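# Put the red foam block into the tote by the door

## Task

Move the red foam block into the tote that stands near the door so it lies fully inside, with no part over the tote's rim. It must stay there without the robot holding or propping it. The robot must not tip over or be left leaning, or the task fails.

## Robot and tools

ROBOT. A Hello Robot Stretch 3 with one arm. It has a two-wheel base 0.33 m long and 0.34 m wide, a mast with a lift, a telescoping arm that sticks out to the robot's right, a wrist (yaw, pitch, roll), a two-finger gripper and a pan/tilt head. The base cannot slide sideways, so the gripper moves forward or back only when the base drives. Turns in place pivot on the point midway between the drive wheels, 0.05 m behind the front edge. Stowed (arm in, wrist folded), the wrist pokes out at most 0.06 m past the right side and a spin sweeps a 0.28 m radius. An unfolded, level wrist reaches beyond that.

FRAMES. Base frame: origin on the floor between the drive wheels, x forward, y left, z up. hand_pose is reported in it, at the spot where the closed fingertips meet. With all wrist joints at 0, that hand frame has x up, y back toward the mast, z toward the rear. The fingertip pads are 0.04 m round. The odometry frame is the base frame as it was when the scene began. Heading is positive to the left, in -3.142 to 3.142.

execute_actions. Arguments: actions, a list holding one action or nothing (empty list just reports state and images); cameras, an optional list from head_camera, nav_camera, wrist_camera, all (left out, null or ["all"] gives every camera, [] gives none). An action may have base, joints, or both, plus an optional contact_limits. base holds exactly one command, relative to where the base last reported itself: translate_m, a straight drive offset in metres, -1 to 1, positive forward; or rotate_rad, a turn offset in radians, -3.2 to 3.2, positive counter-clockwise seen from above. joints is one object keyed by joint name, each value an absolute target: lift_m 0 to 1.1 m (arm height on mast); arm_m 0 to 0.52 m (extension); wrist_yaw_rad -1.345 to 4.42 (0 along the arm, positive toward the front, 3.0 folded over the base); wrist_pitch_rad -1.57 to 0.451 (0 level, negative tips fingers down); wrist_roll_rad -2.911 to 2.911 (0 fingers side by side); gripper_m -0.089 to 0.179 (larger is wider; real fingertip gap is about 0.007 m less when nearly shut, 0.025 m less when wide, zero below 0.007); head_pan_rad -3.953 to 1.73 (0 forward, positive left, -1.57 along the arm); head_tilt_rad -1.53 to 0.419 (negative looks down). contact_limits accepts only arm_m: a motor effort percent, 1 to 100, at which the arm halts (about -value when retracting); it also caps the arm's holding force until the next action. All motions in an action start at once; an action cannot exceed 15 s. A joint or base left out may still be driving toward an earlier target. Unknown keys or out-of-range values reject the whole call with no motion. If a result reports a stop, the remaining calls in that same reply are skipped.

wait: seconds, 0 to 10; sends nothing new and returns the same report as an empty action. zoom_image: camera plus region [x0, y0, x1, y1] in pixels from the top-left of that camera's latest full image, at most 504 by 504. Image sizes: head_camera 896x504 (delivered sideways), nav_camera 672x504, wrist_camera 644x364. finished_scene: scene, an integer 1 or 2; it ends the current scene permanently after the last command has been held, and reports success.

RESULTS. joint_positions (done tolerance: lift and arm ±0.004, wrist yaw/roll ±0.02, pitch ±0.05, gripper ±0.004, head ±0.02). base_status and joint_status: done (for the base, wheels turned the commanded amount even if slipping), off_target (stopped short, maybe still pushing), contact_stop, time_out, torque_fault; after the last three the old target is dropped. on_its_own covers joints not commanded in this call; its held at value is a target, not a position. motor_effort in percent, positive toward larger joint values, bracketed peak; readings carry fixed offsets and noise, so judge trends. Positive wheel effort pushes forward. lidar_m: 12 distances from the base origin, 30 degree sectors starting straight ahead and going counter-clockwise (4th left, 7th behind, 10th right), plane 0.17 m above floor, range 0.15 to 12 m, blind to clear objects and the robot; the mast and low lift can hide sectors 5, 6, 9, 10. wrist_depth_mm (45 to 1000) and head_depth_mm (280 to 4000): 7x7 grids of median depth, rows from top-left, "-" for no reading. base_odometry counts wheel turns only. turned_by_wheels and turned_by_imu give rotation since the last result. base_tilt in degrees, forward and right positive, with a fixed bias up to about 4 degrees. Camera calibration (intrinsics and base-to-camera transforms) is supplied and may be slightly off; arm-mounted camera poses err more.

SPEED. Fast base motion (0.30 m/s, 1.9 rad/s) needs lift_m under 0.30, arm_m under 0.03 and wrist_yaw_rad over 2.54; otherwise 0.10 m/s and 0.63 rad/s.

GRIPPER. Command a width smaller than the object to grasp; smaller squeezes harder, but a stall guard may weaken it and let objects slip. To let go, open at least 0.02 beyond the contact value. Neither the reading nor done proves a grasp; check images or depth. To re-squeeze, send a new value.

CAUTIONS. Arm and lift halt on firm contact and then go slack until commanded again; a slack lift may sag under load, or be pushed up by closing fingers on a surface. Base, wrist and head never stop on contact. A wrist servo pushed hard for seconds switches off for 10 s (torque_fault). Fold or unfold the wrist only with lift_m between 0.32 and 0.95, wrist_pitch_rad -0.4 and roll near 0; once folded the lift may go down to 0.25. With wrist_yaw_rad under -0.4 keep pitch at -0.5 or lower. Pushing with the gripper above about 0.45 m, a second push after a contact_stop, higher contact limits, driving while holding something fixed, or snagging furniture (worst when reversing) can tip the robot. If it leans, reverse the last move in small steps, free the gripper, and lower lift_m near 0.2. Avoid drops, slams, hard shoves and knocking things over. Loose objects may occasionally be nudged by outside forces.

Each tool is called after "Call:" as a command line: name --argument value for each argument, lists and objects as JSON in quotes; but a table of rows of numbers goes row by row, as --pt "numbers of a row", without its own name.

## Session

Call:
execute_actions --actions '[]'

Scene clock: 0.00 s.
base_odometry: x=+0.000 y=+0.000 heading=+0.000 (m, m, rad; odometry frame)
turned_by_wheels: +0.000 (rad since the last result)
turned_by_imu: +0.000 (rad since the last result)
base_tilt: forward=-1.6 right=-0.5 (deg)
lidar_m: 1.48 2.25 1.01 0.77 0.76 0.79 1.15 1.19 1.30 1.00 0.98 1.03
head_depth_mm: 1279 1244 1240 1272 1271 1258 1256 / 1458 1445 1426 1434 1439 1428 1427 / 1678 1664 1668 1666 1650 1662 1656 / 2014 1999 1996 1984 1990 1955 1964 / 2240 2364 2383 2432 2448 2431 2202 / 2236 2286 2329 2366 2361 2399 2041 / 2143 2163 2182 2226 2215 2270 2199
base_status: not commanded
joint_positions: lift_m=+0.354 arm_m=-0.002 wrist_yaw_rad=+2.967 wrist_pitch_rad=-0.355 wrist_roll_rad=-0.004 gripper_m=+0.037 head_pan_rad=-0.014 head_tilt_rad=-0.021
joint_status: not commanded
motor_effort: left_wheel=+1 right_wheel=+0 lift_m=+26 arm_m=+0 wrist_yaw_rad=+0 wrist_pitch_rad=+5 wrist_roll_rad=+0 gripper_m=+0 head_pan_rad=-1 head_tilt_rad=+1 (%)
hand_pose: x=+0.0191 y=+0.0855 z=+0.3812 quat_wxyz=(+0.185, +0.702, +0.064, +0.684) (m; base frame)
wrist_depth_mm: - 710 742 926 - - - / 594 727 821 984 - - - / 631 - 859 - - - - / 674 - 906 - - - - / 695 - 841 803 825 845 854 / 623 - - 652 712 698 690 / 531 537 549 556 563 565 588
pictures: head_camera (sideways: a quarter turn clockwise sets it upright), nav_camera (sideways: a quarter turn counterclockwise sets it upright), wrist_camera
camera_calibration (this result's frames):
head_camera: T_world_to_cam=[[-0.057615, -0.040537, -0.997516, 1.32463], [0.0607916, 0.997179, -0.0440345, 0.0618947], [0.996486, -0.0631776, -0.0549882, 0.0228687], [0, 0, 0, 1]] pos_world=[0.0497675, -0.00657885, 1.32532]
nav_camera: T_world_to_cam=[[0.062936, -0.0302696, 0.997558, -1.25085], [-0.0209885, -0.999359, -0.0290001, 0.0921935], [0.997797, -0.0191121, -0.063531, 0.0291306], [0, 0, 0, 1]] pos_world=[0.0515918, 0.0548285, 1.25232]
wrist_camera: T_world_to_cam=[[0.98087, -0.187093, 0.0537666, -0.0322015], [-0.0503457, -0.510615, -0.858334, 0.400281], [0.188042, 0.839207, -0.510267, 0.283901], [0, 0, 0, 1]] pos_world=[-0.00164745, -0.0398869, 0.490172]
Images, in order (width x height): head_camera 896x504, nav_camera 672x504, wrist_camera 644x364.

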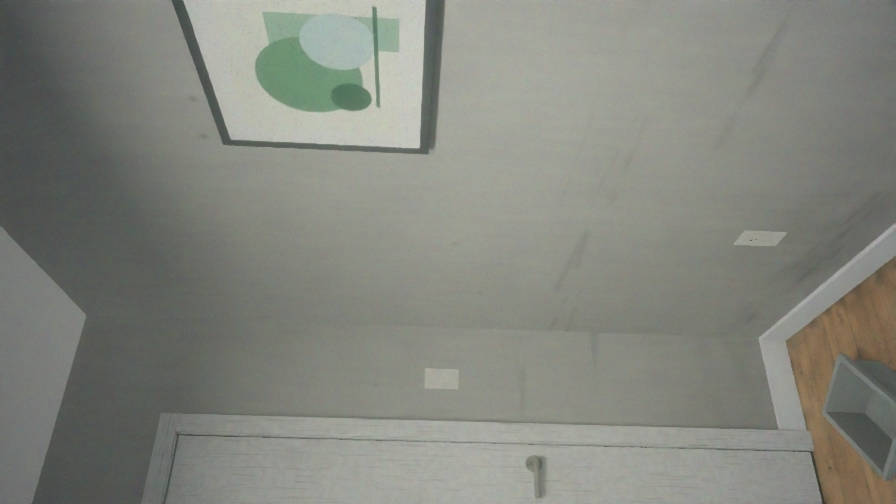

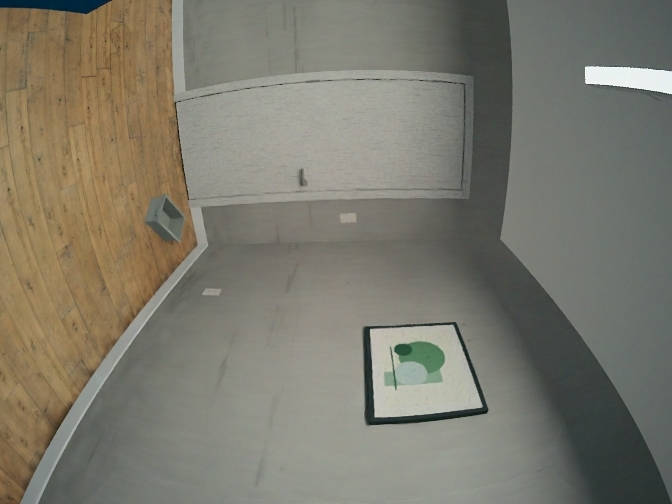

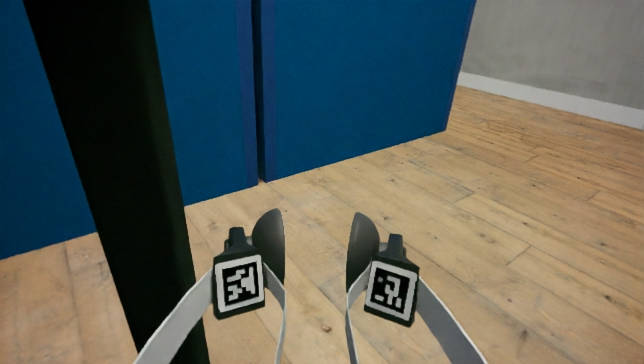

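Call:
execute_actions --actions '[{"joints": {"head_pan_rad": -2.7, "head_tilt_rad": -0.35, "lift_m": 0.28}}]' --cameras '["head_camera", "nav_camera"]'

Scene clock: 2.53 s.
base_odometry: x=+0.000 y=+0.000 heading=+0.000 (m, m, rad; odometry frame)
turned_by_wheels: +0.000 (rad since the last result)
turned_by_imu: -0.001 (rad since the last result)
base_tilt: forward=-1.7 right=-0.5 (deg)
lidar_m: 1.48 2.26 1.01 0.77 0.76 0.80 1.15 1.19 1.31 1.00 0.98 1.04
head_depth_mm: 1296 1383 1471 1589 1708 1824 1528 / 1297 1370 1470 1579 1723 1811 1523 / 1287 1361 1452 1539 1673 1797 1521 / 1279 1372 1431 1530 1501 1674 1506 / 1283 1366 1432 1525 1508 1716 1507 / 1279 1361 1430 1513 1478 1709 1489 / 1270 1360 1405 1507 1465 1694 1491
base_status: not commanded
joint_positions: lift_m=+0.280 arm_m=-0.002 wrist_yaw_rad=+2.967 wrist_pitch_rad=-0.356 wrist_roll_rad=-0.004 gripper_m=+0.037 head_pan_rad=-2.693 head_tilt_rad=-0.346
joint_status: all done
motor_effort: left_wheel=+1(1) right_wheel=+0(0) lift_m=+21(22) arm_m=+1(1) wrist_yaw_rad=+0(0) wrist_pitch_rad=+5(5) wrist_roll_rad=+0(0) gripper_m=+1(0) head_pan_rad=-4(41) head_tilt_rad=-2(22) (%)
hand_pose: x=+0.0191 y=+0.0854 z=+0.3071 quat_wxyz=(+0.186, +0.702, +0.065, +0.684) (m; base frame)
wrist_depth_mm: - 694 781 901 - - - / 588 737 823 982 - - - / 619 - 882 - - - - / 654 - 845 836 924 919 965 / 638 - 695 692 732 713 749 / 538 543 - 559 592 581 595 / 449 467 - 477 468 486 492
pictures: head_camera (sideways: a quarter turn clockwise sets it upright), nav_camera (sideways: a quarter turn counterclockwise sets it upright)
camera_calibration (this result's frames):
head_camera: T_world_to_cam=[[0.317914, 0.198989, -0.927003, 1.23013], [0.405676, -0.912257, -0.0566977, 0.0762555], [-0.856947, -0.358037, -0.370744, 0.445163], [0, 0, 0, 1]] pos_world=[-0.0405287, -0.015832, 1.3097]
nav_camera: T_world_to_cam=[[-0.354001, -0.137868, 0.925027, -1.15347], [-0.41936, 0.907469, -0.0252346, 0.0897098], [-0.835955, -0.396853, -0.379061, 0.451007], [0, 0, 0, 1]] pos_world=[0.00631495, -0.0614515, 1.24021]
Images, in order (width x height): head_camera 896x504, nav_camera 672x504.

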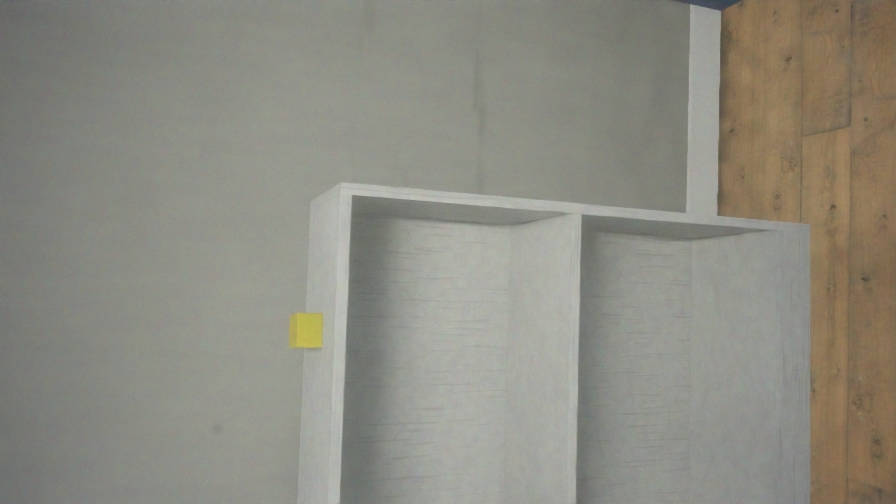

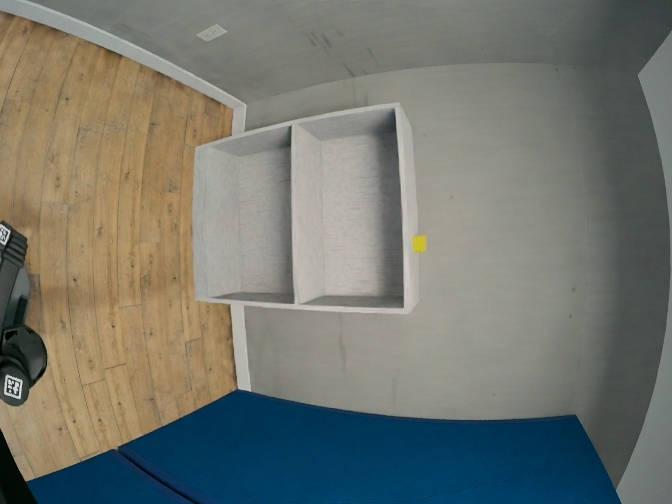

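Call:
execute_actions --actions '[{"base": {"rotate_rad": 0.72}, "joints": {"head_pan_rad": 0.0, "head_tilt_rad": -0.55}}]' --cameras '["head_camera", "nav_camera"]'

Scene clock: 4.83 s.
base_odometry: x=+0.000 y=+0.000 heading=+0.720 (m, m, rad; odometry frame)
turned_by_wheels: +0.720 (rad since the last result)
turned_by_imu: +0.725 (rad since the last result)
base_tilt: forward=-1.9 right=-0.4 (deg)
lidar_m: 2.26 0.87 0.75 0.75 0.87 1.19 1.32 1.14 0.98 0.98 1.13 1.95
head_depth_mm: 1888 2066 2276 2423 1968 1572 1322 / 1938 2098 2315 2477 1942 1572 1329 / 1996 2192 2378 2519 1916 1567 1320 / 2048 2237 2480 2461 1893 1540 1303 / 2069 2279 2523 2464 1889 1533 1299 / 2126 2381 2616 2392 1859 1533 1294 / 2185 2321 1518 1606 1678 1505 1291
base_status: done
joint_positions: lift_m=+0.280 arm_m=-0.002 wrist_yaw_rad=+2.967 wrist_pitch_rad=-0.356 wrist_roll_rad=-0.004 gripper_m=+0.037 head_pan_rad=-0.007 head_tilt_rad=-0.544
joint_status: all done
motor_effort: left_wheel=-2(8) right_wheel=+1(4) lift_m=+22(21) arm_m=+0(1) wrist_yaw_rad=+0(0) wrist_pitch_rad=+5(5) wrist_roll_rad=+0(1) gripper_m=+1(1) head_pan_rad=+3(39) head_tilt_rad=-4(19) (%)
hand_pose: x=+0.0191 y=+0.0854 z=+0.3071 quat_wxyz=(+0.186, +0.702, +0.065, +0.684) (m; base frame)
wrist_depth_mm: - 717 744 724 716 719 692 / 811 799 784 761 753 766 750 / 893 - 844 830 837 793 789 / 819 - 845 837 869 863 830 / 624 - 711 694 710 723 734 / 529 525 - 565 591 594 591 / 454 470 - 484 467 496 496
pictures: head_camera (sideways: a quarter turn clockwise sets it upright), nav_camera (sideways: a quarter turn counterclockwise sets it upright)
camera_calibration (this result's frames):
head_camera: T_world_to_cam=[[-0.54815, -0.0373747, -0.835544, 1.11611], [0.0258002, 0.99777, -0.0615571, 0.0848839], [0.835982, -0.0552998, -0.545964, 0.662834], [0, 0, 0, 1]] pos_world=[0.0554911, -0.00632562, 1.29967]
nav_camera: T_world_to_cam=[[0.553125, -0.0333885, 0.832429, -1.03822], [-0.0278065, -0.99938, -0.0216082, 0.0825941], [0.832634, -0.0111949, -0.553711, 0.668083], [0, 0, 0, 1]] pos_world=[0.0202933, 0.0553574, 1.23595]
Images, in order (width x height): head_camera 896x504, nav_camera 672x504.

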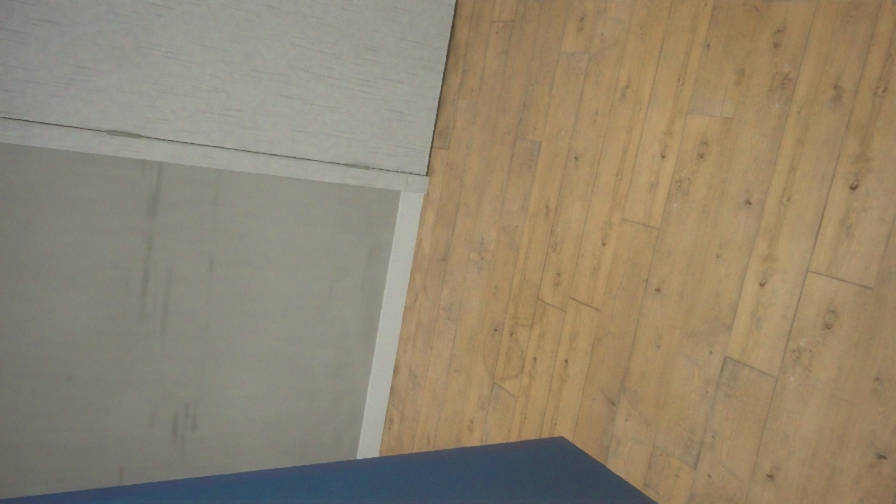

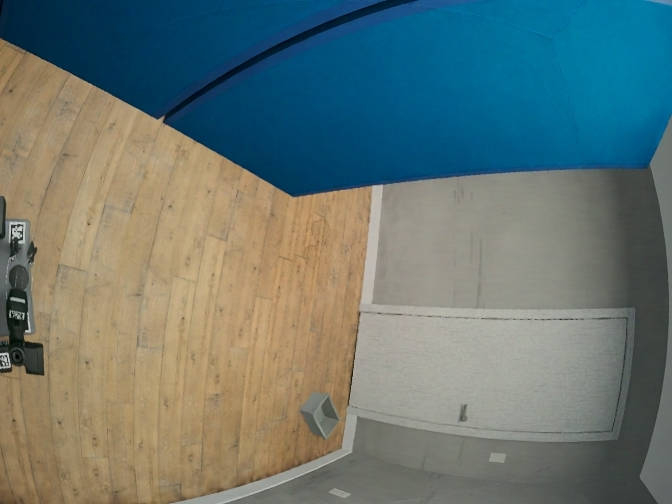

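Call:
execute_actions --actions '[{"base": {"translate_m": 1.0}}]' --cameras '[]'

Call:
execute_actions --actions '[{"base": {"translate_m": 0.8}, "joints": {"head_pan_rad": 1.2}}]' --cameras '["nav_camera"]'

Scene clock: 10.87 s.
base_odometry: x=+0.752 y=+0.659 heading=+0.720 (m, m, rad; odometry frame)
turned_by_wheels: +0.000 (rad since the last result)
turned_by_imu: +0.006 (rad since the last result)
base_tilt: forward=-1.7 right=-0.5 (deg)
lidar_m: 1.31 0.57 0.50 0.50 0.57 1.00 2.15 1.42 1.24 1.23 1.43 1.28
head_depth_mm: 1062 1151 1257 1403 1564 1577 1323 / 1098 1198 1312 1443 1607 1568 1333 / 1127 1230 1344 1519 1694 1566 1320 / 1146 1252 1388 1555 1741 1553 1306 / 1180 1283 1427 1596 1754 1532 1306 / 1208 1327 1473 1655 1809 1517 1297 / 1243 1367 1533 1727 1853 1515 1285
base_status: done
joint_positions: lift_m=+0.280 arm_m=-0.002 wrist_yaw_rad=+2.967 wrist_pitch_rad=-0.356 wrist_roll_rad=-0.004 gripper_m=+0.037 head_pan_rad=-0.007 head_tilt_rad=-0.544
joint_status: not commanded
motor_effort: left_wheel=-2(8) right_wheel=+1(6) lift_m=+22(22) arm_m=+1(0) wrist_yaw_rad=+0(0) wrist_pitch_rad=+5(5) wrist_roll_rad=+0(0) gripper_m=+0(0) head_pan_rad=+2(2) head_tilt_rad=-2(3) (%)
hand_pose: x=+0.0191 y=+0.0854 z=+0.3070 quat_wxyz=(+0.186, +0.702, +0.065, +0.684) (m; base frame)
wrist_depth_mm: - 506 494 490 489 467 - / 557 539 527 530 505 505 - / 599 - 573 557 560 540 - / 662 - 633 615 595 582 962 / 635 - 662 649 653 651 761 / 536 548 - 558 601 589 588 / 447 465 - 484 474 497 493
pictures: none
No camera images: the call's "cameras" was empty. Leave "cameras" out to get every camera's image.

Scene clock: 15.37 s.
base_odometry: x=+1.354 y=+1.187 heading=+0.720 (m, m, rad; odometry frame)
turned_by_wheels: +0.000 (rad since the last result)
turned_by_imu: +0.005 (rad since the last result)
base_tilt: forward=-1.6 right=-0.7 (deg)
lidar_m: 0.54 0.63 1.11 0.82 0.51 0.58 2.88 1.67 1.45 1.04 0.60 0.54
head_depth_mm: 1190 1203 1213 1219 1230 1236 1242 / 1540 1561 1556 1593 1624 1507 1318 / 2249 2260 2313 2273 1911 1552 1322 / 2956 3256 3284 2448 1896 1544 1308 / 2943 3170 3277 2444 1891 1521 1299 / 2892 3147 3294 2378 1860 1521 1287 / 2831 3072 3115 2377 1855 1512 1281
base_status: done
joint_positions: lift_m=+0.280 arm_m=-0.002 wrist_yaw_rad=+2.967 wrist_pitch_rad=-0.356 wrist_roll_rad=-0.004 gripper_m=+0.037 head_pan_rad=+1.193 head_tilt_rad=-0.544
joint_status: all done
motor_effort: left_wheel=-2(7) right_wheel=+1(5) lift_m=+22(22) arm_m=+1(0) wrist_yaw_rad=+0(0) wrist_pitch_rad=+5(5) wrist_roll_rad=+0(0) gripper_m=+1(1) head_pan_rad=+2(39) head_tilt_rad=-2(3) (%)
hand_pose: x=+0.0191 y=+0.0854 z=+0.3070 quat_wxyz=(+0.186, +0.702, +0.065, +0.684) (m; base frame)
wrist_depth_mm: - - - - - - 713 / 461 - - - - - 726 / 470 - - - - - 708 / 495 - 870 881 918 911 685 / 515 - 697 688 718 696 667 / 509 539 - 556 588 581 586 / 456 479 - 482 463 499 496
pictures: nav_camera (sideways: a quarter turn counterclockwise sets it upright)
camera_calibration (this result's frames):
nav_camera: T_world_to_cam=[[0.231738, 0.503993, 0.832039, -1.03575], [0.9214, -0.388014, -0.0215937, 0.076785], [0.31196, 0.771645, -0.554297, 0.672021], [0, 0, 0, 1]] pos_world=[-0.0403711, 0.0332422, 1.23594]
Images, in order (width x height): nav_camera 672x504.

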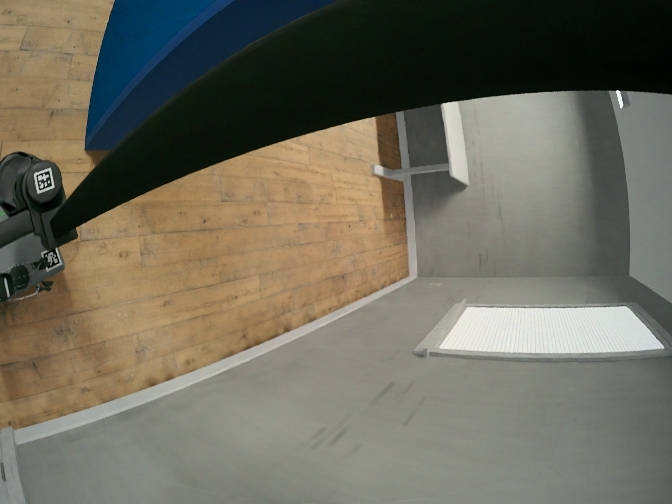

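Call:
execute_actions --actions '[{"base": {"rotate_rad": 1.32}, "joints": {"head_pan_rad": 0.0, "head_tilt_rad": -0.5}}]' --cameras '["nav_camera"]'

Scene clock: 17.70 s.
base_odometry: x=+1.354 y=+1.187 heading=+2.040 (m, m, rad; odometry frame)
turned_by_wheels: +1.320 (rad since the last result)
turned_by_imu: +1.329 (rad since the last result)
base_tilt: forward=-1.6 right=-0.4 (deg)
lidar_m: 2.22 0.58 0.51 1.17 2.03 1.49 1.44 0.73 0.56 0.54 0.57 0.78
head_depth_mm: 1810 1756 1684 1648 1611 1518 1333 / 2783 2683 2545 2362 2000 1621 1357 / 2908 3178 3509 2684 2000 1598 1334 / 2968 3200 3402 2591 1963 1592 1332 / 2918 3203 3411 2625 1971 1587 1329 / 2956 3094 3387 2568 1963 1587 1321 / 2976 3119 3449 2495 1945 1573 1318
base_status: done
joint_positions: lift_m=+0.280 arm_m=-0.002 wrist_yaw_rad=+2.967 wrist_pitch_rad=-0.356 wrist_roll_rad=-0.004 gripper_m=+0.037 head_pan_rad=+0.007 head_tilt_rad=-0.507
joint_status: all done
motor_effort: left_wheel=-2(8) right_wheel=+1(6) lift_m=+22(22) arm_m=+1(0) wrist_yaw_rad=+0(0) wrist_pitch_rad=+5(5) wrist_roll_rad=+0(0) gripper_m=+1(1) head_pan_rad=-4(40) head_tilt_rad=+3(10) (%)
hand_pose: x=+0.0191 y=+0.0854 z=+0.3070 quat_wxyz=(+0.186, +0.702, +0.065, +0.684) (m; base frame)
wrist_depth_mm: - - - - 618 466 496 / - - - - 614 496 537 / - - - - 625 542 587 / 800 - 851 865 621 588 655 / 634 - 686 693 643 653 713 / 539 537 - 569 595 573 601 / 456 472 - 480 470 496 489
pictures: nav_camera (sideways: a quarter turn counterclockwise sets it upright)
camera_calibration (this result's frames):
nav_camera: T_world_to_cam=[[0.522472, -0.0256235, 0.852271, -1.0639], [-0.0125646, -0.999671, -0.0223525, 0.0834711], [0.852564, 0.000970078, -0.522622, 0.627514], [0, 0, 0, 1]] pos_world=[0.0219142, 0.055574, 1.23655]
Images, in order (width x height): nav_camera 672x504.

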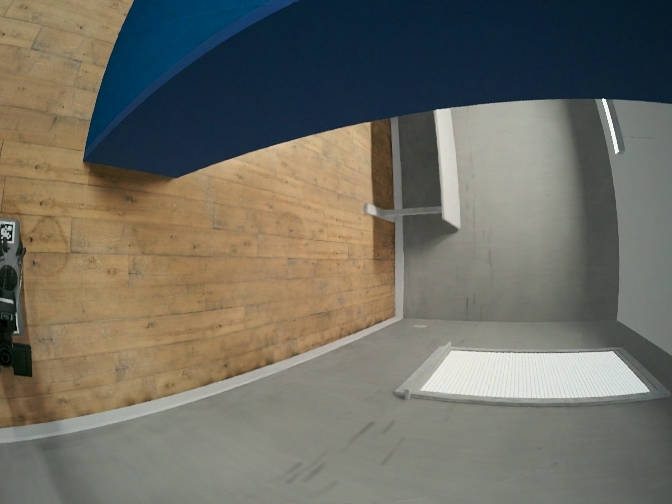

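Call:
execute_actions --actions '[{"base": {"translate_m": 1.0}, "joints": {"head_pan_rad": 1.3, "head_tilt_rad": -0.4}}]' --cameras '[]'

Call:
execute_actions --actions '[{"base": {"translate_m": 0.33}, "joints": {"head_pan_rad": 1.7}}]' --cameras '["head_camera", "nav_camera"]'

Scene clock: 23.13 s.
base_odometry: x=+0.902 y=+2.079 heading=+2.039 (m, m, rad; odometry frame)
turned_by_wheels: +0.000 (rad since the last result)
turned_by_imu: +0.006 (rad since the last result)
base_tilt: forward=-1.6 right=-0.4 (deg)
lidar_m: 1.93 2.40 3.01 1.30 0.51 0.58 1.97 0.78 0.58 0.56 0.58 0.82
head_depth_mm: 3216 3467 3865 3324 2329 1770 1461 / 3095 3301 3631 3237 2339 1776 1443 / 2986 3207 3485 3210 2255 1766 1423 / 2959 3129 3442 3111 2275 1743 1427 / 2819 3065 3285 3036 2227 1738 1419 / 2748 2972 3212 2954 2213 1737 1404 / 2741 2881 3132 2921 2186 1708 1408
base_status: done
joint_positions: lift_m=+0.280 arm_m=-0.002 wrist_yaw_rad=+2.967 wrist_pitch_rad=-0.356 wrist_roll_rad=-0.004 gripper_m=+0.037 head_pan_rad=+1.293 head_tilt_rad=-0.409
joint_status: all done
motor_effort: left_wheel=-2(7) right_wheel=+1(5) lift_m=+22(22) arm_m=+0(0) wrist_yaw_rad=+1(1) wrist_pitch_rad=+6(5) wrist_roll_rad=+0(0) gripper_m=+0(0) head_pan_rad=+3(38) head_tilt_rad=+3(12) (%)
hand_pose: x=+0.0191 y=+0.0854 z=+0.3070 quat_wxyz=(+0.186, +0.702, +0.065, +0.684) (m; base frame)
wrist_depth_mm: - - - - - - - / 389 - - - - - - / 403 - - - - - - / 446 - 871 877 892 891 972 / 483 - 680 683 712 708 724 / 506 522 - 559 591 590 601 / 465 477 - 486 470 495 509
pictures: none
No camera images: the call's "cameras" was empty. Leave "cameras" out to get every camera's image.

Scene clock: 25.97 s.
base_odometry: x=+0.753 y=+2.373 heading=+2.039 (m, m, rad; odometry frame)
turned_by_wheels: +0.000 (rad since the last result)
turned_by_imu: +0.002 (rad since the last result)
base_tilt: forward=-1.6 right=-0.4 (deg)
lidar_m: 1.98 1.60 2.31 2.28 1.44 0.71 1.98 0.79 0.59 0.57 0.59 0.83
head_depth_mm: 2753 2911 3175 3335 2339 1789 1445 / 2774 2929 3170 3302 2298 1785 1452 / 2793 2948 3194 3113 2284 1777 1443 / 2828 2985 3277 3041 2264 1742 1417 / 2824 2956 3231 2929 2222 1731 1417 / 1967 2114 2309 2481 2133 1732 1416 / 1943 2087 1431 1513 1615 1654 1418
base_status: done
joint_positions: lift_m=+0.280 arm_m=-0.002 wrist_yaw_rad=+2.967 wrist_pitch_rad=-0.356 wrist_roll_rad=-0.004 gripper_m=+0.037 head_pan_rad=+1.693 head_tilt_rad=-0.409
joint_status: all done
motor_effort: left_wheel=-2(8) right_wheel=+1(6) lift_m=+22(22) arm_m=+1(0) wrist_yaw_rad=+0(0) wrist_pitch_rad=+5(5) wrist_roll_rad=+0(0) gripper_m=+1(1) head_pan_rad=+3(28) head_tilt_rad=+2(3) (%)
hand_pose: x=+0.0191 y=+0.0854 z=+0.3070 quat_wxyz=(+0.186, +0.702, +0.065, +0.684) (m; base frame)
wrist_depth_mm: - - - - - - - / - - - - - - - / 955 - - - - - - / 800 - 852 861 898 947 984 / 633 - 684 678 709 695 723 / 524 524 - 556 578 581 591 / 456 471 - 489 471 488 498
pictures: head_camera (sideways: a quarter turn clockwise sets it upright), nav_camera (sideways: a quarter turn counterclockwise sets it upright)
camera_calibration (this result's frames):
head_camera: T_world_to_cam=[[0.0934428, -0.422106, -0.901718, 1.1985], [-0.993754, -0.0950342, -0.0584935, 0.0871252], [-0.0610035, 0.901551, -0.42835, 0.515272], [0, 0, 0, 1]] pos_world=[0.00602291, 0.049632, 1.30653]
nav_camera: T_world_to_cam=[[-0.0239572, 0.436533, 0.899369, -1.122], [0.994243, 0.104387, -0.0241828, 0.0797155], [-0.104439, 0.893612, -0.436521, 0.521318], [0, 0, 0, 1]] pos_world=[-0.0516903, 0.0156131, 1.23859]
Images, in order (width x height): head_camera 896x504, nav_camera 672x504.

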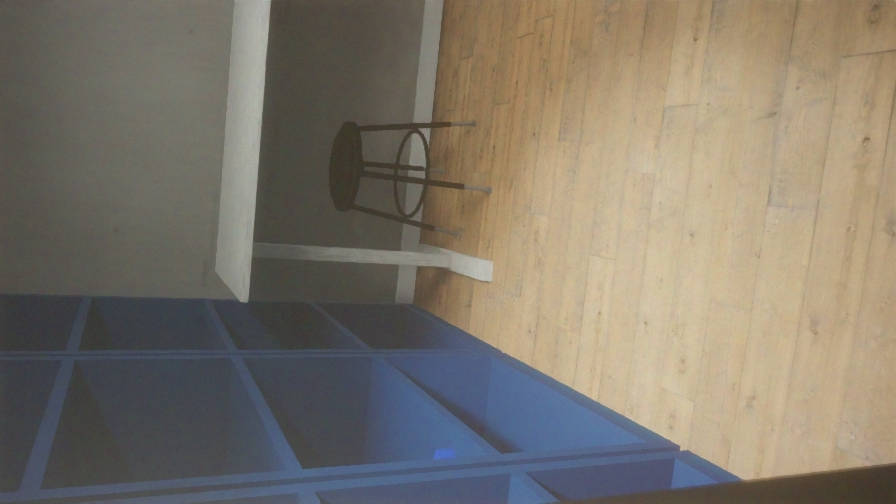

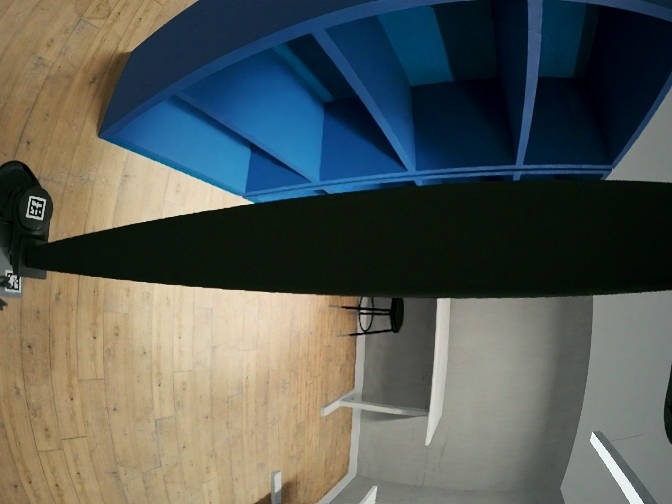

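Call:
execute_actions --actions '[{"base": {"rotate_rad": -1.565}, "joints": {"head_pan_rad": -2.3, "head_tilt_rad": -0.4}}]' --cameras '["head_camera", "nav_camera"]'

Scene clock: 28.67 s.
base_odometry: x=+0.753 y=+2.373 heading=+0.474 (m, m, rad; odometry frame)
turned_by_wheels: -1.565 (rad since the last result)
turned_by_imu: -1.576 (rad since the last result)
base_tilt: forward=-1.9 right=-0.5 (deg)
lidar_m: 0.57 0.60 0.84 1.62 1.60 2.31 2.29 1.40 0.71 1.89 0.78 0.58
head_depth_mm: 1135 1352 1352 1500 1508 1637 1462 / 1210 1465 1314 1626 1368 1669 1451 / 1247 1374 1285 1606 1346 1555 1392 / 1152 1256 1255 919 1328 1101 1346 / 596 641 700 764 841 935 1051 / 637 689 750 826 915 1029 1177 / 742 814 900 1006 1141 1337 1380
base_status: done
joint_positions: lift_m=+0.280 arm_m=-0.002 wrist_yaw_rad=+2.967 wrist_pitch_rad=-0.356 wrist_roll_rad=-0.004 gripper_m=+0.037 head_pan_rad=-2.293 head_tilt_rad=-0.408
joint_status: all done
motor_effort: left_wheel=+3(12) right_wheel=-2(5) lift_m=+22(22) arm_m=+1(1) wrist_yaw_rad=+0(0) wrist_pitch_rad=+5(5) wrist_roll_rad=+0(0) gripper_m=+0(0) head_pan_rad=-4(40) head_tilt_rad=+2(3) (%)
hand_pose: x=+0.0191 y=+0.0854 z=+0.3070 quat_wxyz=(+0.186, +0.702, +0.065, +0.684) (m; base frame)
wrist_depth_mm: - - - - - 784 570 / - - - - - 807 587 / - - - - - 823 581 / 779 - 863 877 917 810 591 / 648 - 683 699 712 745 576 / 530 543 - 554 599 580 550 / 458 479 - 481 476 489 496
pictures: head_camera (sideways: a quarter turn clockwise sets it upright), nav_camera (sideways: a quarter turn counterclockwise sets it upright)
camera_calibration (this result's frames):
head_camera: T_world_to_cam=[[0.252978, 0.349845, -0.902004, 1.1979], [0.731279, -0.679567, -0.0584757, 0.0765794], [-0.633429, -0.644824, -0.42775, 0.517982], [0, 0, 0, 1]] pos_world=[-0.0309391, -0.0330324, 1.30656]
nav_camera: T_world_to_cam=[[-0.309929, -0.307501, 0.899659, -1.12063], [-0.73863, 0.673676, -0.0241945, 0.0903012], [-0.598639, -0.672014, -0.435922, 0.523553], [0, 0, 0, 1]] pos_world=[0.0328015, -0.053595, 1.2386]
Images, in order (width x height): head_camera 896x504, nav_camera 672x504.

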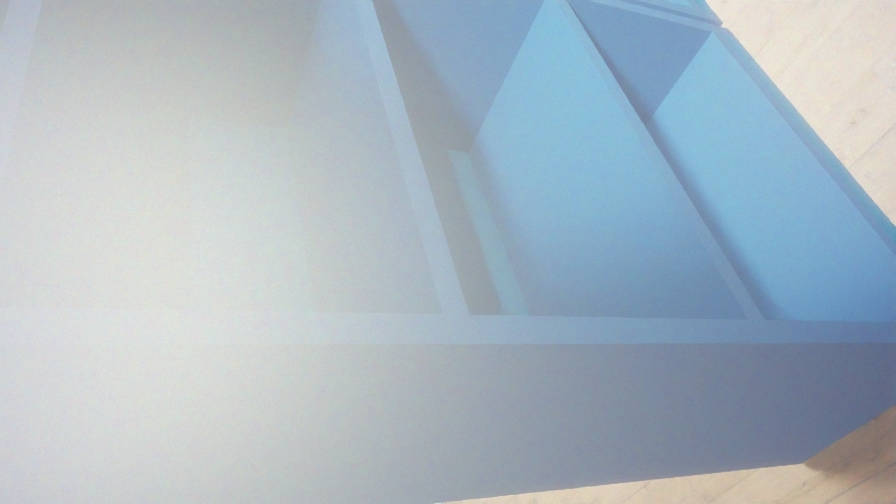

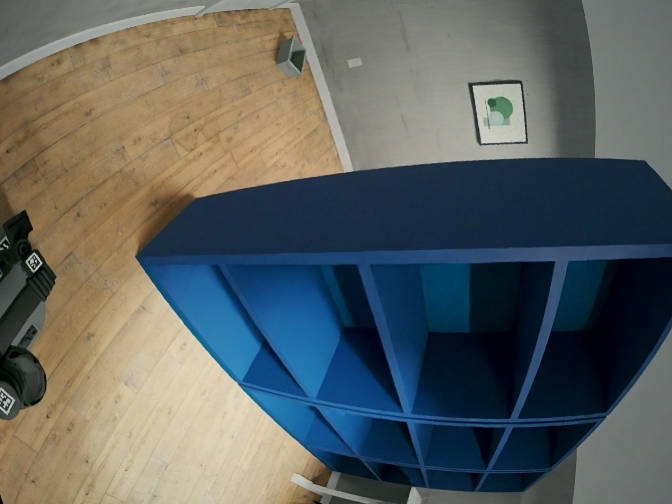

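Call:
execute_actions --actions '[{"base": {"translate_m": -1.0}, "joints": {"head_pan_rad": -1.95, "head_tilt_rad": -0.5}}]' --cameras '["head_camera", "nav_camera"]'

Scene clock: 33.80 s.
base_odometry: x=-0.137 y=+1.916 heading=+0.475 (m, m, rad; odometry frame)
turned_by_wheels: +0.000 (rad since the last result)
turned_by_imu: -0.009 (rad since the last result)
base_tilt: forward=-1.7 right=-0.5 (deg)
lidar_m: 1.56 1.64 1.64 2.01 2.11 1.98 1.72 1.33 0.62 1.01 0.80 0.81
head_depth_mm: 1022 1133 882 1338 1213 1419 1302 / 528 577 651 752 1202 1014 1287 / 514 558 614 686 775 921 1218 / 616 654 701 688 811 882 1038 / 805 875 853 682 1094 943 1209 / 854 925 895 645 1165 935 1176 / 825 894 877 608 1127 925 838
base_status: done
joint_positions: lift_m=+0.280 arm_m=-0.002 wrist_yaw_rad=+2.967 wrist_pitch_rad=-0.356 wrist_roll_rad=-0.004 gripper_m=+0.037 head_pan_rad=-1.957 head_tilt_rad=-0.494
joint_status: all done
motor_effort: left_wheel=+3(8) right_wheel=-2(5) lift_m=+22(22) arm_m=+0(0) wrist_yaw_rad=+0(0) wrist_pitch_rad=+5(5) wrist_roll_rad=+0(1) gripper_m=+0(0) head_pan_rad=+3(25) head_tilt_rad=-2(11) (%)
hand_pose: x=+0.0191 y=+0.0854 z=+0.3070 quat_wxyz=(+0.186, +0.702, +0.065, +0.684) (m; base frame)
wrist_depth_mm: - - - - - - - / - - - - - - - / - - - - - - - / 787 - 850 881 910 958 950 / 642 - 681 688 715 726 741 / 532 528 - 561 595 580 599 / 458 468 - 486 477 498 502
pictures: head_camera (sideways: a quarter turn clockwise sets it upright), nav_camera (sideways: a quarter turn counterclockwise sets it upright)
camera_calibration (this result's frames):
head_camera: T_world_to_cam=[[0.15225, 0.484024, -0.861708, 1.14596], [0.916244, -0.396018, -0.0605588, 0.0781565], [-0.370563, -0.780314, -0.503778, 0.615307], [0, 0, 0, 1]] pos_world=[-0.0180723, -0.0435877, 1.30219]
nav_camera: T_world_to_cam=[[-0.219886, -0.462596, 0.858868, -1.06798], [-0.918553, 0.394651, -0.022603, 0.0893242], [-0.328497, -0.793886, -0.511697, 0.620504], [0, 0, 0, 1]] pos_world=[0.0510489, -0.0366858, 1.23678]
Images, in order (width x height): head_camera 896x504, nav_camera 672x504.

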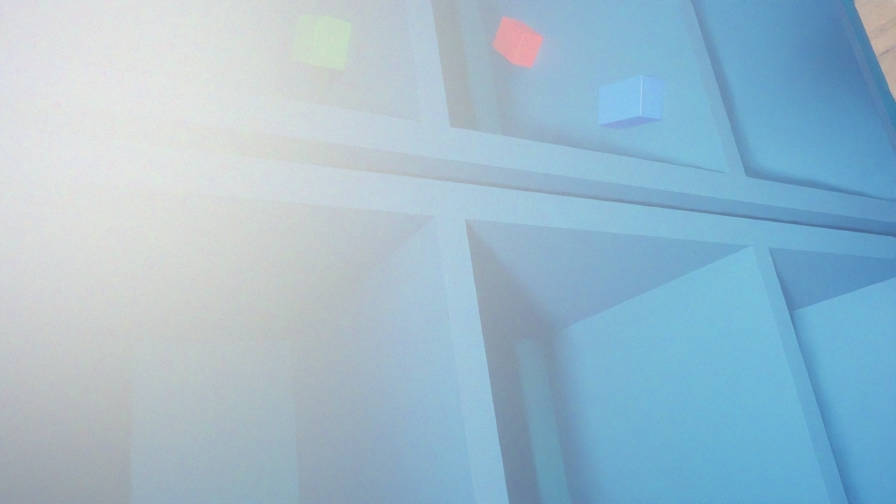

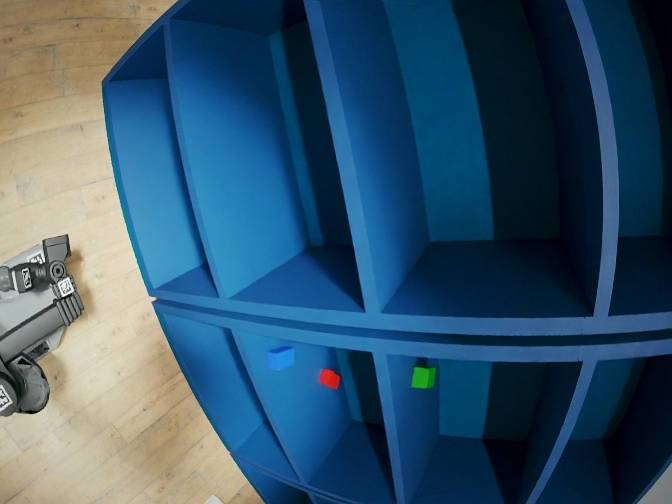

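Call:
execute_actions --actions '[{"base": {"translate_m": -0.83}, "joints": {"head_pan_rad": -1.5, "head_tilt_rad": -0.7, "lift_m": 0.28}}]' --cameras '["head_camera", "nav_camera"]'

Scene clock: 38.97 s.
base_odometry: x=-0.875 y=+1.537 heading=+0.475 (m, m, rad; odometry frame)
turned_by_wheels: +0.000 (rad since the last result)
turned_by_imu: -0.007 (rad since the last result)
base_tilt: forward=-1.6 right=-0.5 (deg)
lidar_m: 2.39 2.49 2.06 1.60 1.32 0.92 0.69 0.93 0.65 0.98 0.71 1.43
head_depth_mm: 828 842 606 1160 984 1055 1169 / 837 826 598 1155 976 1276 1194 / 841 813 613 1164 971 1272 1192 / 850 799 606 1100 961 1285 1191 / 858 786 602 1162 950 1270 1179 / 866 704 616 1138 942 1274 1185 / 873 681 607 1136 912 1283 1189
base_status: done
joint_positions: lift_m=+0.280 arm_m=-0.002 wrist_yaw_rad=+2.967 wrist_pitch_rad=-0.356 wrist_roll_rad=-0.004 gripper_m=+0.037 head_pan_rad=-1.507 head_tilt_rad=-0.691
joint_status: all done
motor_effort: left_wheel=+3(6) right_wheel=-2(6) lift_m=+22(22) arm_m=+1(0) wrist_yaw_rad=+0(0) wrist_pitch_rad=+5(5) wrist_roll_rad=+0(0) gripper_m=+1(0) head_pan_rad=+2(29) head_tilt_rad=-5(20) (%)
hand_pose: x=+0.0191 y=+0.0854 z=+0.3070 quat_wxyz=(+0.186, +0.702, +0.065, +0.684) (m; base frame)
wrist_depth_mm: - - - - - - - / - - - - - - - / - - - - - - - / 814 - 853 881 880 920 951 / 646 - 701 706 711 724 730 / 526 521 - 563 591 573 597 / 465 468 - 479 476 491 489
pictures: head_camera (sideways: a quarter turn clockwise sets it upright), nav_camera (sideways: a quarter turn counterclockwise sets it upright)
camera_calibration (this result's frames):
head_camera: T_world_to_cam=[[-0.0836384, 0.660626, -0.746042, 0.996607], [0.996495, 0.0543168, -0.0636187, 0.0816346], [-0.00150552, -0.748748, -0.662853, 0.820004], [0, 0, 0, 1]] pos_world=[0.00324074, -0.0488418, 1.29225]
nav_camera: T_world_to_cam=[[0.013374, -0.670096, 0.742154, -0.917248], [-0.99902, -0.0402647, -0.0183524, 0.0842759], [0.0421804, -0.741182, -0.669978, 0.824154], [0, 0, 0, 1]] pos_world=[0.0616974, -0.000402279, 1.23445]
Images, in order (width x height): head_camera 896x504, nav_camera 672x504.

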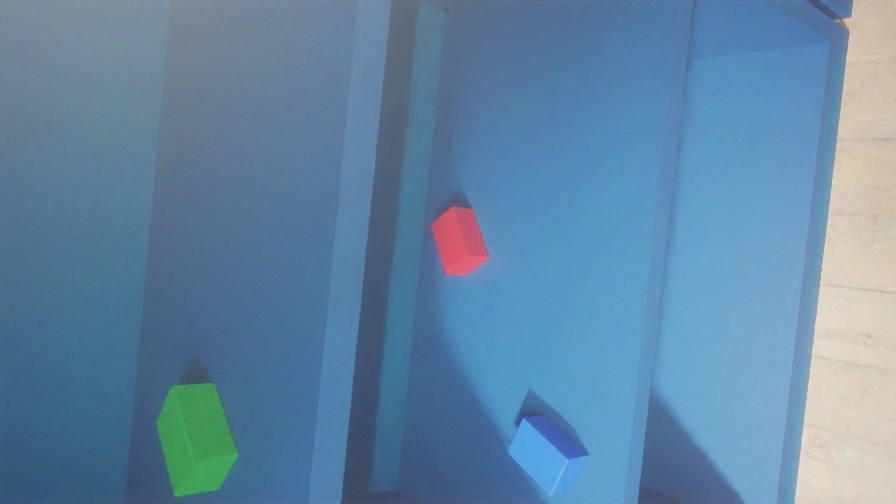

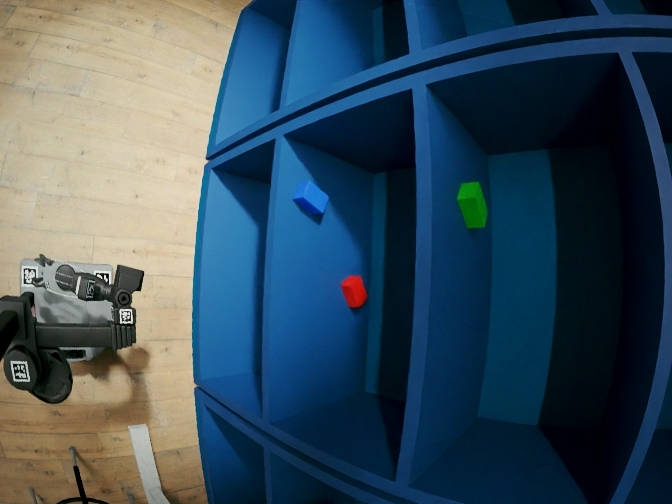

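Call:
zoom_image --camera "head_camera" --region '[380, 150, 560, 330]'

Region (380, 150, 560, 330) of head_camera's 896x504 image, scaled by 2.800, with more detail than that image has.

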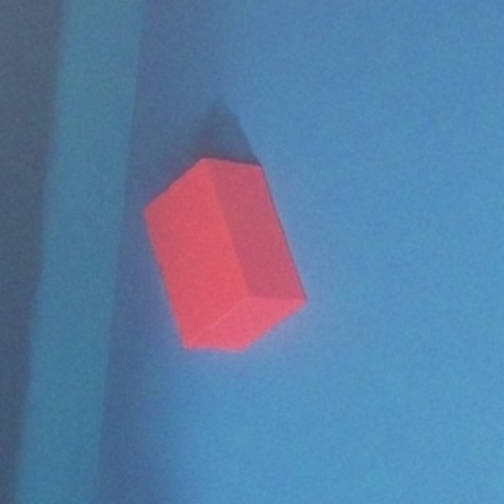

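Call:
execute_actions --actions '[{"base": {"rotate_rad": 0.165}, "joints": {"lift_m": 0.60, "wrist_pitch_rad": -0.41}}]' --cameras '[]'

Call:
execute_actions --actions '[{"base": {"translate_m": -0.19}, "joints": {"wrist_yaw_rad": 0.39, "gripper_m": 0.175}}]'

Scene clock: 46.60 s.
base_odometry: x=-0.875 y=+1.537 heading=+0.640 (m, m, rad; odometry frame)
turned_by_wheels: +0.165 (rad since the last result)
turned_by_imu: +0.164 (rad since the last result)
base_tilt: forward=-1.7 right=-0.5 (deg)
lidar_m: 2.40 2.06 2.04 1.60 1.65 0.69 0.92 0.65 0.67 0.99 0.71 1.50
head_depth_mm: 816 837 604 1129 989 888 1160 / 838 826 596 1140 967 1248 1179 / 857 809 611 1168 967 1273 1184 / 875 758 610 1166 964 1291 1188 / 894 704 625 1142 949 1297 1209 / 905 769 644 1131 945 1297 1195 / 799 759 868 1002 984 1235 1194
base_status: done
joint_positions: lift_m=+0.600 arm_m=-0.002 wrist_yaw_rad=+2.967 wrist_pitch_rad=-0.424 wrist_roll_rad=-0.004 gripper_m=+0.037 head_pan_rad=-1.507 head_tilt_rad=-0.692
joint_status: all done
motor_effort: left_wheel=-2(8) right_wheel=+1(5) lift_m=+30(32) arm_m=+0(0) wrist_yaw_rad=+0(0) wrist_pitch_rad=+5(6) wrist_roll_rad=+0(0) gripper_m=+0(0) head_pan_rad=+3(3) head_tilt_rad=-3(3) (%)
hand_pose: x=+0.0177 y=+0.0774 z=+0.6112 quat_wxyz=(+0.209, +0.700, +0.088, +0.677) (m; base frame)
wrist_depth_mm: - - - - - - - / - - - - - - - / - - - - - - - / - - - - - - - / - - - - - - - / 885 877 - 910 992 961 - / 745 766 772 783 777 814 851
pictures: none
No camera images: the call's "cameras" was empty. Leave "cameras" out to get every camera's image.

Scene clock: 49.63 s.
base_odometry: x=-1.027 y=+1.424 heading=+0.639 (m, m, rad; odometry frame)
turned_by_wheels: +0.000 (rad since the last result)
turned_by_imu: -0.002 (rad since the last result)
base_tilt: forward=-1.6 right=-0.4 (deg)
lidar_m: 2.58 2.21 1.66 2.07 1.43 0.51 0.73 1.15 0.53 0.95 0.82 0.89
head_depth_mm: 784 835 605 1095 955 837 995 / 803 823 596 1122 971 872 1150 / 823 811 592 1136 972 885 1166 / 841 796 583 1135 955 1237 1179 / 862 784 597 1151 952 1274 1188 / 882 772 610 1149 949 1294 1192 / 907 713 608 1129 951 1287 1197
base_status: done
joint_positions: lift_m=+0.600 arm_m=-0.002 wrist_yaw_rad=+0.393 wrist_pitch_rad=-0.424 wrist_roll_rad=-0.004 gripper_m=+0.175 head_pan_rad=-1.507 head_tilt_rad=-0.692
joint_status: all done
motor_effort: left_wheel=-2(6) right_wheel=+1(2) lift_m=+30(30) arm_m=+0(0) wrist_yaw_rad=-1(1) wrist_pitch_rad=+5(5) wrist_roll_rad=+0(0) gripper_m=+1(96) head_pan_rad=+2(2) head_tilt_rad=-3(3) (%)
hand_pose: x=+0.0641 y=-0.3496 z=+0.6112 quat_wxyz=(+0.709, +0.281, -0.647, -0.011) (m; base frame)
wrist_depth_mm: 540 570 748 769 681 591 524 / 662 569 606 730 671 614 549 / - 548 482 490 509 533 554 / - 691 811 391 380 388 406 / - 719 906 935 329 320 323 / - 805 807 839 838 800 269 / 734 744 720 719 713 711 376
pictures: head_camera (sideways: a quarter turn clockwise sets it upright), nav_camera (sideways: a quarter turn counterclockwise sets it upright), wrist_camera
camera_calibration (this result's frames):
head_camera: T_world_to_cam=[[-0.0837214, 0.661283, -0.74545, 0.995835], [0.996488, 0.0544346, -0.063627, 0.0816453], [-0.00149727, -0.748158, -0.663518, 0.820869], [0, 0, 0, 1]] pos_world=[0.00324319, -0.0488334, 1.2922]
nav_camera: T_world_to_cam=[[0.0134573, -0.670754, 0.741558, -0.91647], [-0.999019, -0.0403097, -0.0183314, 0.0842486], [0.0421878, -0.740583, -0.670639, 0.825014], [0, 0, 0, 1]] pos_world=[0.0616936, -0.000338905, 1.23445]
wrist_camera: T_world_to_cam=[[-0.926306, -0.372799, 0.054573, -0.113319], [-0.253978, 0.510838, -0.821304, 0.725264], [0.278303, -0.774639, -0.567875, 0.223207], [0, 0, 0, 1]] pos_world=[0.0171133, -0.239833, 0.7286]
Images, in order (width x height): head_camera 896x504, nav_camera 672x504, wrist_camera 644x364.

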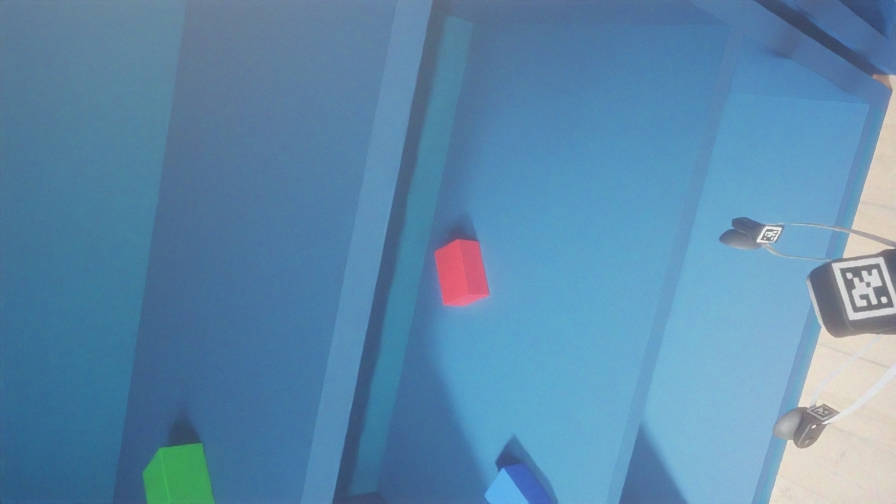

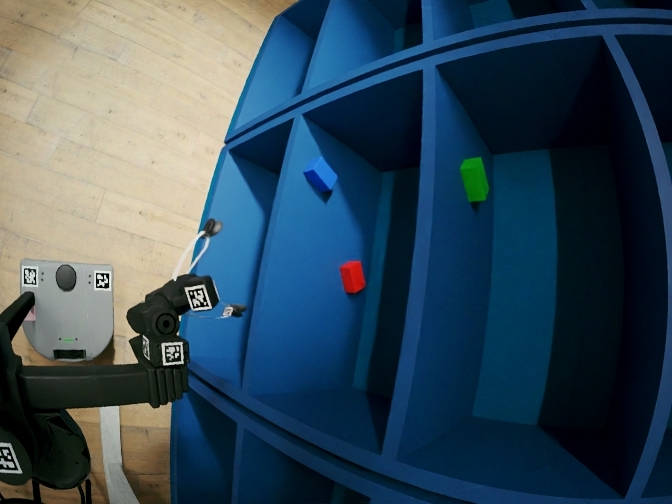

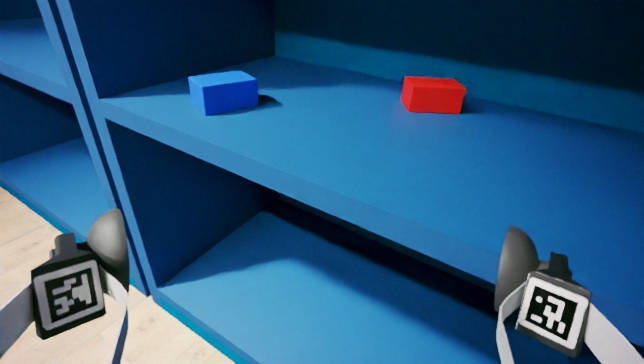

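Call:
execute_actions --actions '[]'

Scene clock: 50.20 s.
base_odometry: x=-1.027 y=+1.424 heading=+0.639 (m, m, rad; odometry frame)
turned_by_wheels: +0.000 (rad since the last result)
turned_by_imu: +0.000 (rad since the last result)
base_tilt: forward=-1.7 right=-0.6 (deg)
lidar_m: 2.58 2.21 1.65 2.07 1.43 0.51 0.73 1.15 0.53 0.95 0.81 0.89
head_depth_mm: 787 835 604 1089 959 837 1003 / 799 824 596 1120 977 867 1154 / 825 810 588 1138 966 882 1170 / 841 796 582 1135 958 1245 1178 / 862 783 597 1160 950 1275 1178 / 882 766 612 1145 943 1297 1191 / 905 711 609 1130 950 1294 1200
base_status: done
joint_positions: lift_m=+0.600 arm_m=-0.002 wrist_yaw_rad=+0.393 wrist_pitch_rad=-0.424 wrist_roll_rad=-0.004 gripper_m=+0.175 head_pan_rad=-1.507 head_tilt_rad=-0.692
joint_status: all done
motor_effort: left_wheel=-2(6) right_wheel=+1(2) lift_m=+30(30) arm_m=+0(0) wrist_yaw_rad=-1(1) wrist_pitch_rad=+5(5) wrist_roll_rad=+0(0) gripper_m=+0(96) head_pan_rad=+2(2) head_tilt_rad=-5(3) (%)
hand_pose: x=+0.0641 y=-0.3496 z=+0.6112 quat_wxyz=(+0.709, +0.281, -0.647, -0.011) (m; base frame)
wrist_depth_mm: 535 559 713 764 671 591 527 / 683 572 592 721 675 623 551 / - 551 477 490 510 530 544 / - 682 811 390 379 393 411 / - 734 893 927 332 319 322 / - 813 811 800 843 789 267 / 733 745 733 713 726 739 372
pictures: head_camera (sideways: a quarter turn clockwise sets it upright), nav_camera (sideways: a quarter turn counterclockwise sets it upright), wrist_camera
camera_calibration (this result's frames):
head_camera: T_world_to_cam=[[-0.0837213, 0.661283, -0.74545, 0.995835], [0.996488, 0.0544344, -0.063627, 0.0816453], [-0.00149735, -0.748158, -0.663518, 0.820869], [0, 0, 0, 1]] pos_world=[0.00324318, -0.0488334, 1.2922]
nav_camera: T_world_to_cam=[[0.0134572, -0.670754, 0.741558, -0.91647], [-0.999019, -0.0403096, -0.0183314, 0.0842486], [0.0421877, -0.740583, -0.670639, 0.825014], [0, 0, 0, 1]] pos_world=[0.0616936, -0.000338911, 1.23445]
wrist_camera: T_world_to_cam=[[-0.926306, -0.372799, 0.054573, -0.113319], [-0.253977, 0.510838, -0.821304, 0.725264], [0.278303, -0.774639, -0.567875, 0.223207], [0, 0, 0, 1]] pos_world=[0.0171133, -0.239833, 0.7286]
Images, in order (width x height): head_camera 896x504, nav_camera 672x504, wrist_camera 644x364.

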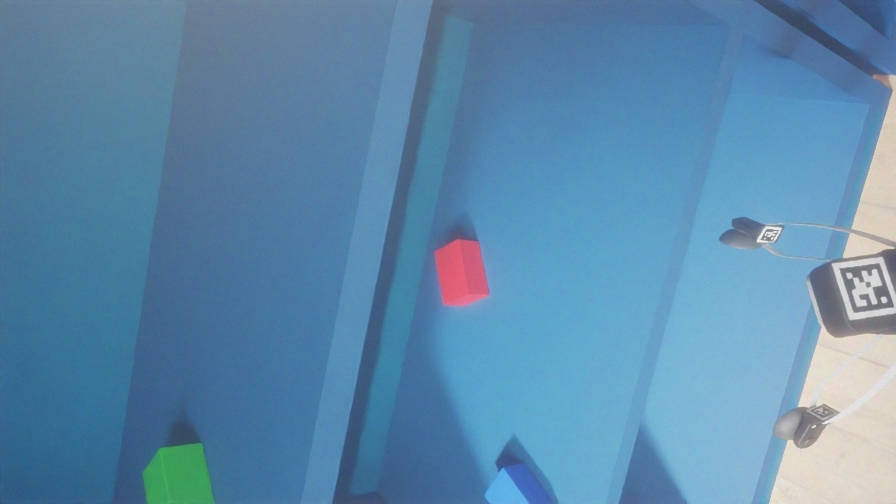

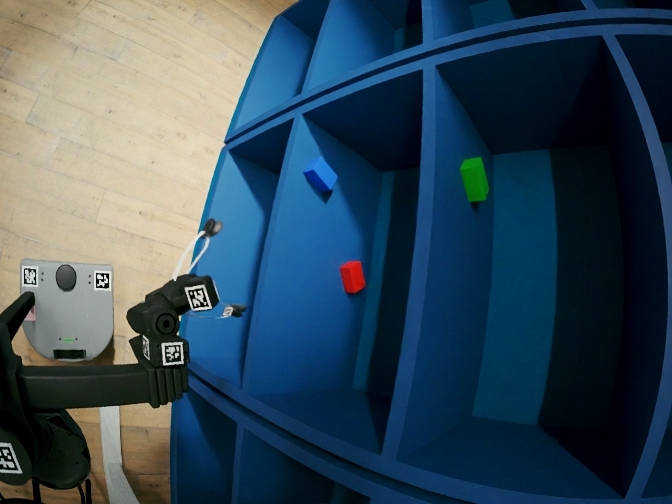

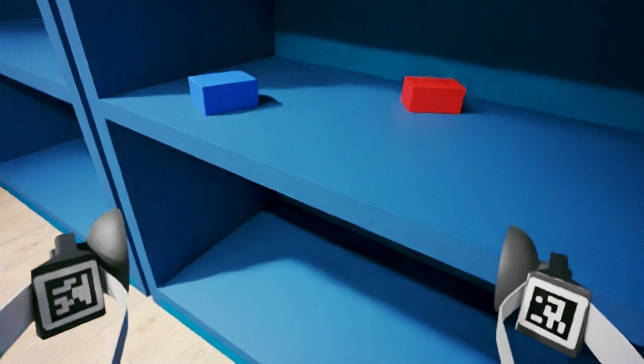

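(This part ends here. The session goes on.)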